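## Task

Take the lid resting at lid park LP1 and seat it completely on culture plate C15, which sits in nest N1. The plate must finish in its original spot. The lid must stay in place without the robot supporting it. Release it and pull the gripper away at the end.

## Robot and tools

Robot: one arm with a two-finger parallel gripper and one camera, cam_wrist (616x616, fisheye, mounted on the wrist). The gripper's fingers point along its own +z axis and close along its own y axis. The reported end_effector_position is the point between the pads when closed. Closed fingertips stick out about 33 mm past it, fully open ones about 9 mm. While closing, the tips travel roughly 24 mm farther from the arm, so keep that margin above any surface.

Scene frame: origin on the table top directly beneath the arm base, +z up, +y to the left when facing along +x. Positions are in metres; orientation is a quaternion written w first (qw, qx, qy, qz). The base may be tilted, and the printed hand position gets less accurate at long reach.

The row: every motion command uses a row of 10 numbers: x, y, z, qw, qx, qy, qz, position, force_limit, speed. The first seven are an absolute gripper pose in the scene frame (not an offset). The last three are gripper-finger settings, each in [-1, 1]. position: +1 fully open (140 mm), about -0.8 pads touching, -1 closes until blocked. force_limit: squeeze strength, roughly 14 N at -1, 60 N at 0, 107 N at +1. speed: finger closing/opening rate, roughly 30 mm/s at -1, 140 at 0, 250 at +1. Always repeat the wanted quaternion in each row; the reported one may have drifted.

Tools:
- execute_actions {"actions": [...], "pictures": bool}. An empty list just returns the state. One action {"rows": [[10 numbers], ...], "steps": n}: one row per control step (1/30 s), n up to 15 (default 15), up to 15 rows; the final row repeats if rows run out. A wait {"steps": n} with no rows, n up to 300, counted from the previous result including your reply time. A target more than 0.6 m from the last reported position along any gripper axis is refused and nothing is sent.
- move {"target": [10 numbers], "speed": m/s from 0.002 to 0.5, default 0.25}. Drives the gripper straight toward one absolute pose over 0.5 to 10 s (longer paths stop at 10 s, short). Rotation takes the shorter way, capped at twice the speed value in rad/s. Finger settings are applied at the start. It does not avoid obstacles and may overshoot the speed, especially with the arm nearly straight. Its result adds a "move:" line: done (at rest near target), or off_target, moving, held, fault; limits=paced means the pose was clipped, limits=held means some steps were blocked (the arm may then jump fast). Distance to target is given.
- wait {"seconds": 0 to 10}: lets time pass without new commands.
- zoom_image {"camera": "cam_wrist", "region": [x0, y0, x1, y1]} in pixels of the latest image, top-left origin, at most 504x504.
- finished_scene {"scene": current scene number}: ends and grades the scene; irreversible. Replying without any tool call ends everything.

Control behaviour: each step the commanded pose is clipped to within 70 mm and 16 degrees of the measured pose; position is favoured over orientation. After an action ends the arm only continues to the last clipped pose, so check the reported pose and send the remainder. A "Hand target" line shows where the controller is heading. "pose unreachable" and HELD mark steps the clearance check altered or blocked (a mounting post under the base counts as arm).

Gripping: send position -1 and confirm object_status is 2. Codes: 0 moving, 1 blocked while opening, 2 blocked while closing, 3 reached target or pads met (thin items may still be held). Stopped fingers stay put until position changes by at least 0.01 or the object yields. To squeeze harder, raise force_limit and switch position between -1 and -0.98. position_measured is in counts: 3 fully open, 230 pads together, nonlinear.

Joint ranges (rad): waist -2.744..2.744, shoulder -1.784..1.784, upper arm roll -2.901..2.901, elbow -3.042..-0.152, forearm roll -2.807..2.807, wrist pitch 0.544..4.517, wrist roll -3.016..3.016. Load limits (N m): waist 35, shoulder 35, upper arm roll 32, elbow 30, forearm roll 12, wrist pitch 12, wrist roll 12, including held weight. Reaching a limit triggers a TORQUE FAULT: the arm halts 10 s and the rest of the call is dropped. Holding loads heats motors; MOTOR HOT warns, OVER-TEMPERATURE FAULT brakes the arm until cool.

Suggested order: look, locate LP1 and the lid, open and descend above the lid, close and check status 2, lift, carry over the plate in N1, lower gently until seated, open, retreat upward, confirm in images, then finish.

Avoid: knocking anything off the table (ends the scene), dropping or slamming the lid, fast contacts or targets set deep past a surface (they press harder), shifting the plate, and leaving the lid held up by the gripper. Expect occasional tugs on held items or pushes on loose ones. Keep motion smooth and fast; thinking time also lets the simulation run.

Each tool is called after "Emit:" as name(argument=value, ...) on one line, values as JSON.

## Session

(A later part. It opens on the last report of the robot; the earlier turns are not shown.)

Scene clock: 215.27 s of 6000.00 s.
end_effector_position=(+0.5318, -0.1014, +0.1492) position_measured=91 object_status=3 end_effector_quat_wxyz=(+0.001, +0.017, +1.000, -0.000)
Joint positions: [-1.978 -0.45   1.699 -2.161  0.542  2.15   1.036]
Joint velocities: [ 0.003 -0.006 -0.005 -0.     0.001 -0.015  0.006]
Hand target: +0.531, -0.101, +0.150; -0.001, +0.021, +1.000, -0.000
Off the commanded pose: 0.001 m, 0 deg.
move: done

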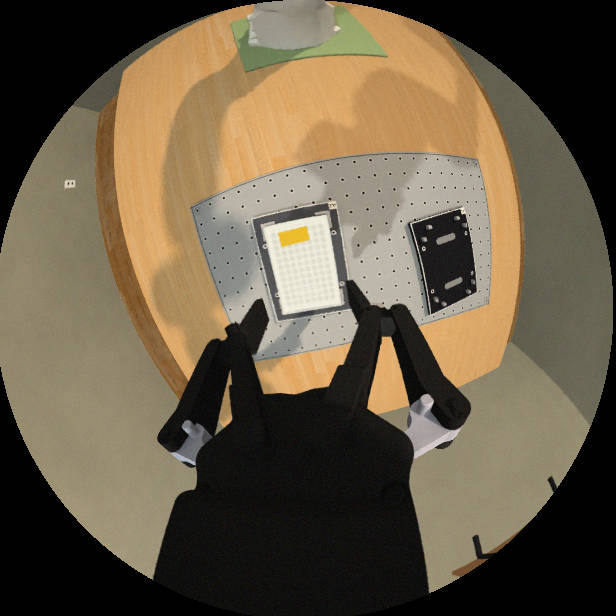

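Emit:
zoom_image(camera="cam_wrist", region=[230, 180, 380, 330])

Region (230, 180, 380, 330) of cam_wrist's 616x616 image, scaled by 3.360, with more detail than that image has.

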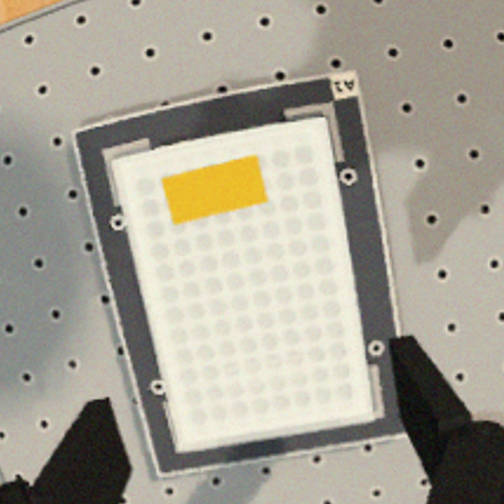

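The lid looks seated on the plate inside the nest locators, so I'll move the arm clear.

Emit:
move(target=[0.50,-0.03,0.22,0,0.021,0.9998,0,0.3,-0.2,0.3], speed=0.15)

Scene clock: 218.47 s of 6000.00 s.
end_effector_position=(+0.4995, -0.0319, +0.2186) position_measured=91 object_status=3 end_effector_quat_wxyz=(-0.001, +0.014, +1.000, -0.003)
Joint positions: [-1.495 -0.54   1.283 -2.201  0.554  1.967  1.119]
Joint velocities: [ 0.004 -0.001 -0.002 -0.001  0.002 -0.011  0.012]
Hand target: +0.498, -0.031, +0.218; -0.003, +0.020, +1.000, -0.000
Off the commanded pose: 0.002 m, 1 deg.
move: done

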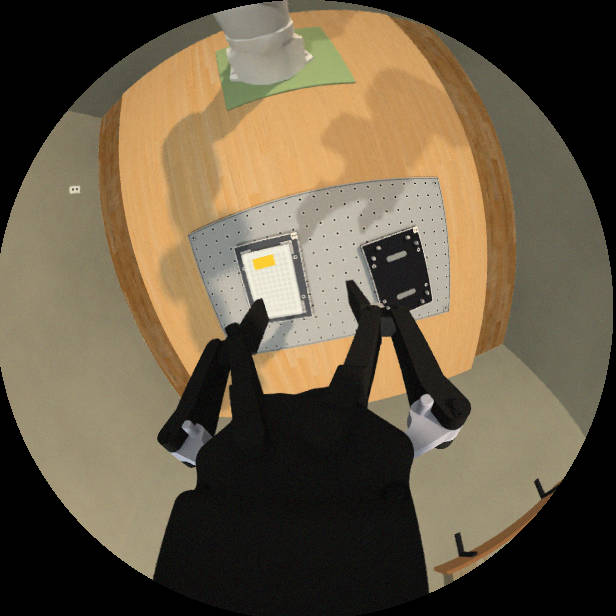

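Emit:
finished_scene(scene=2)

The scene is finished: the task was done.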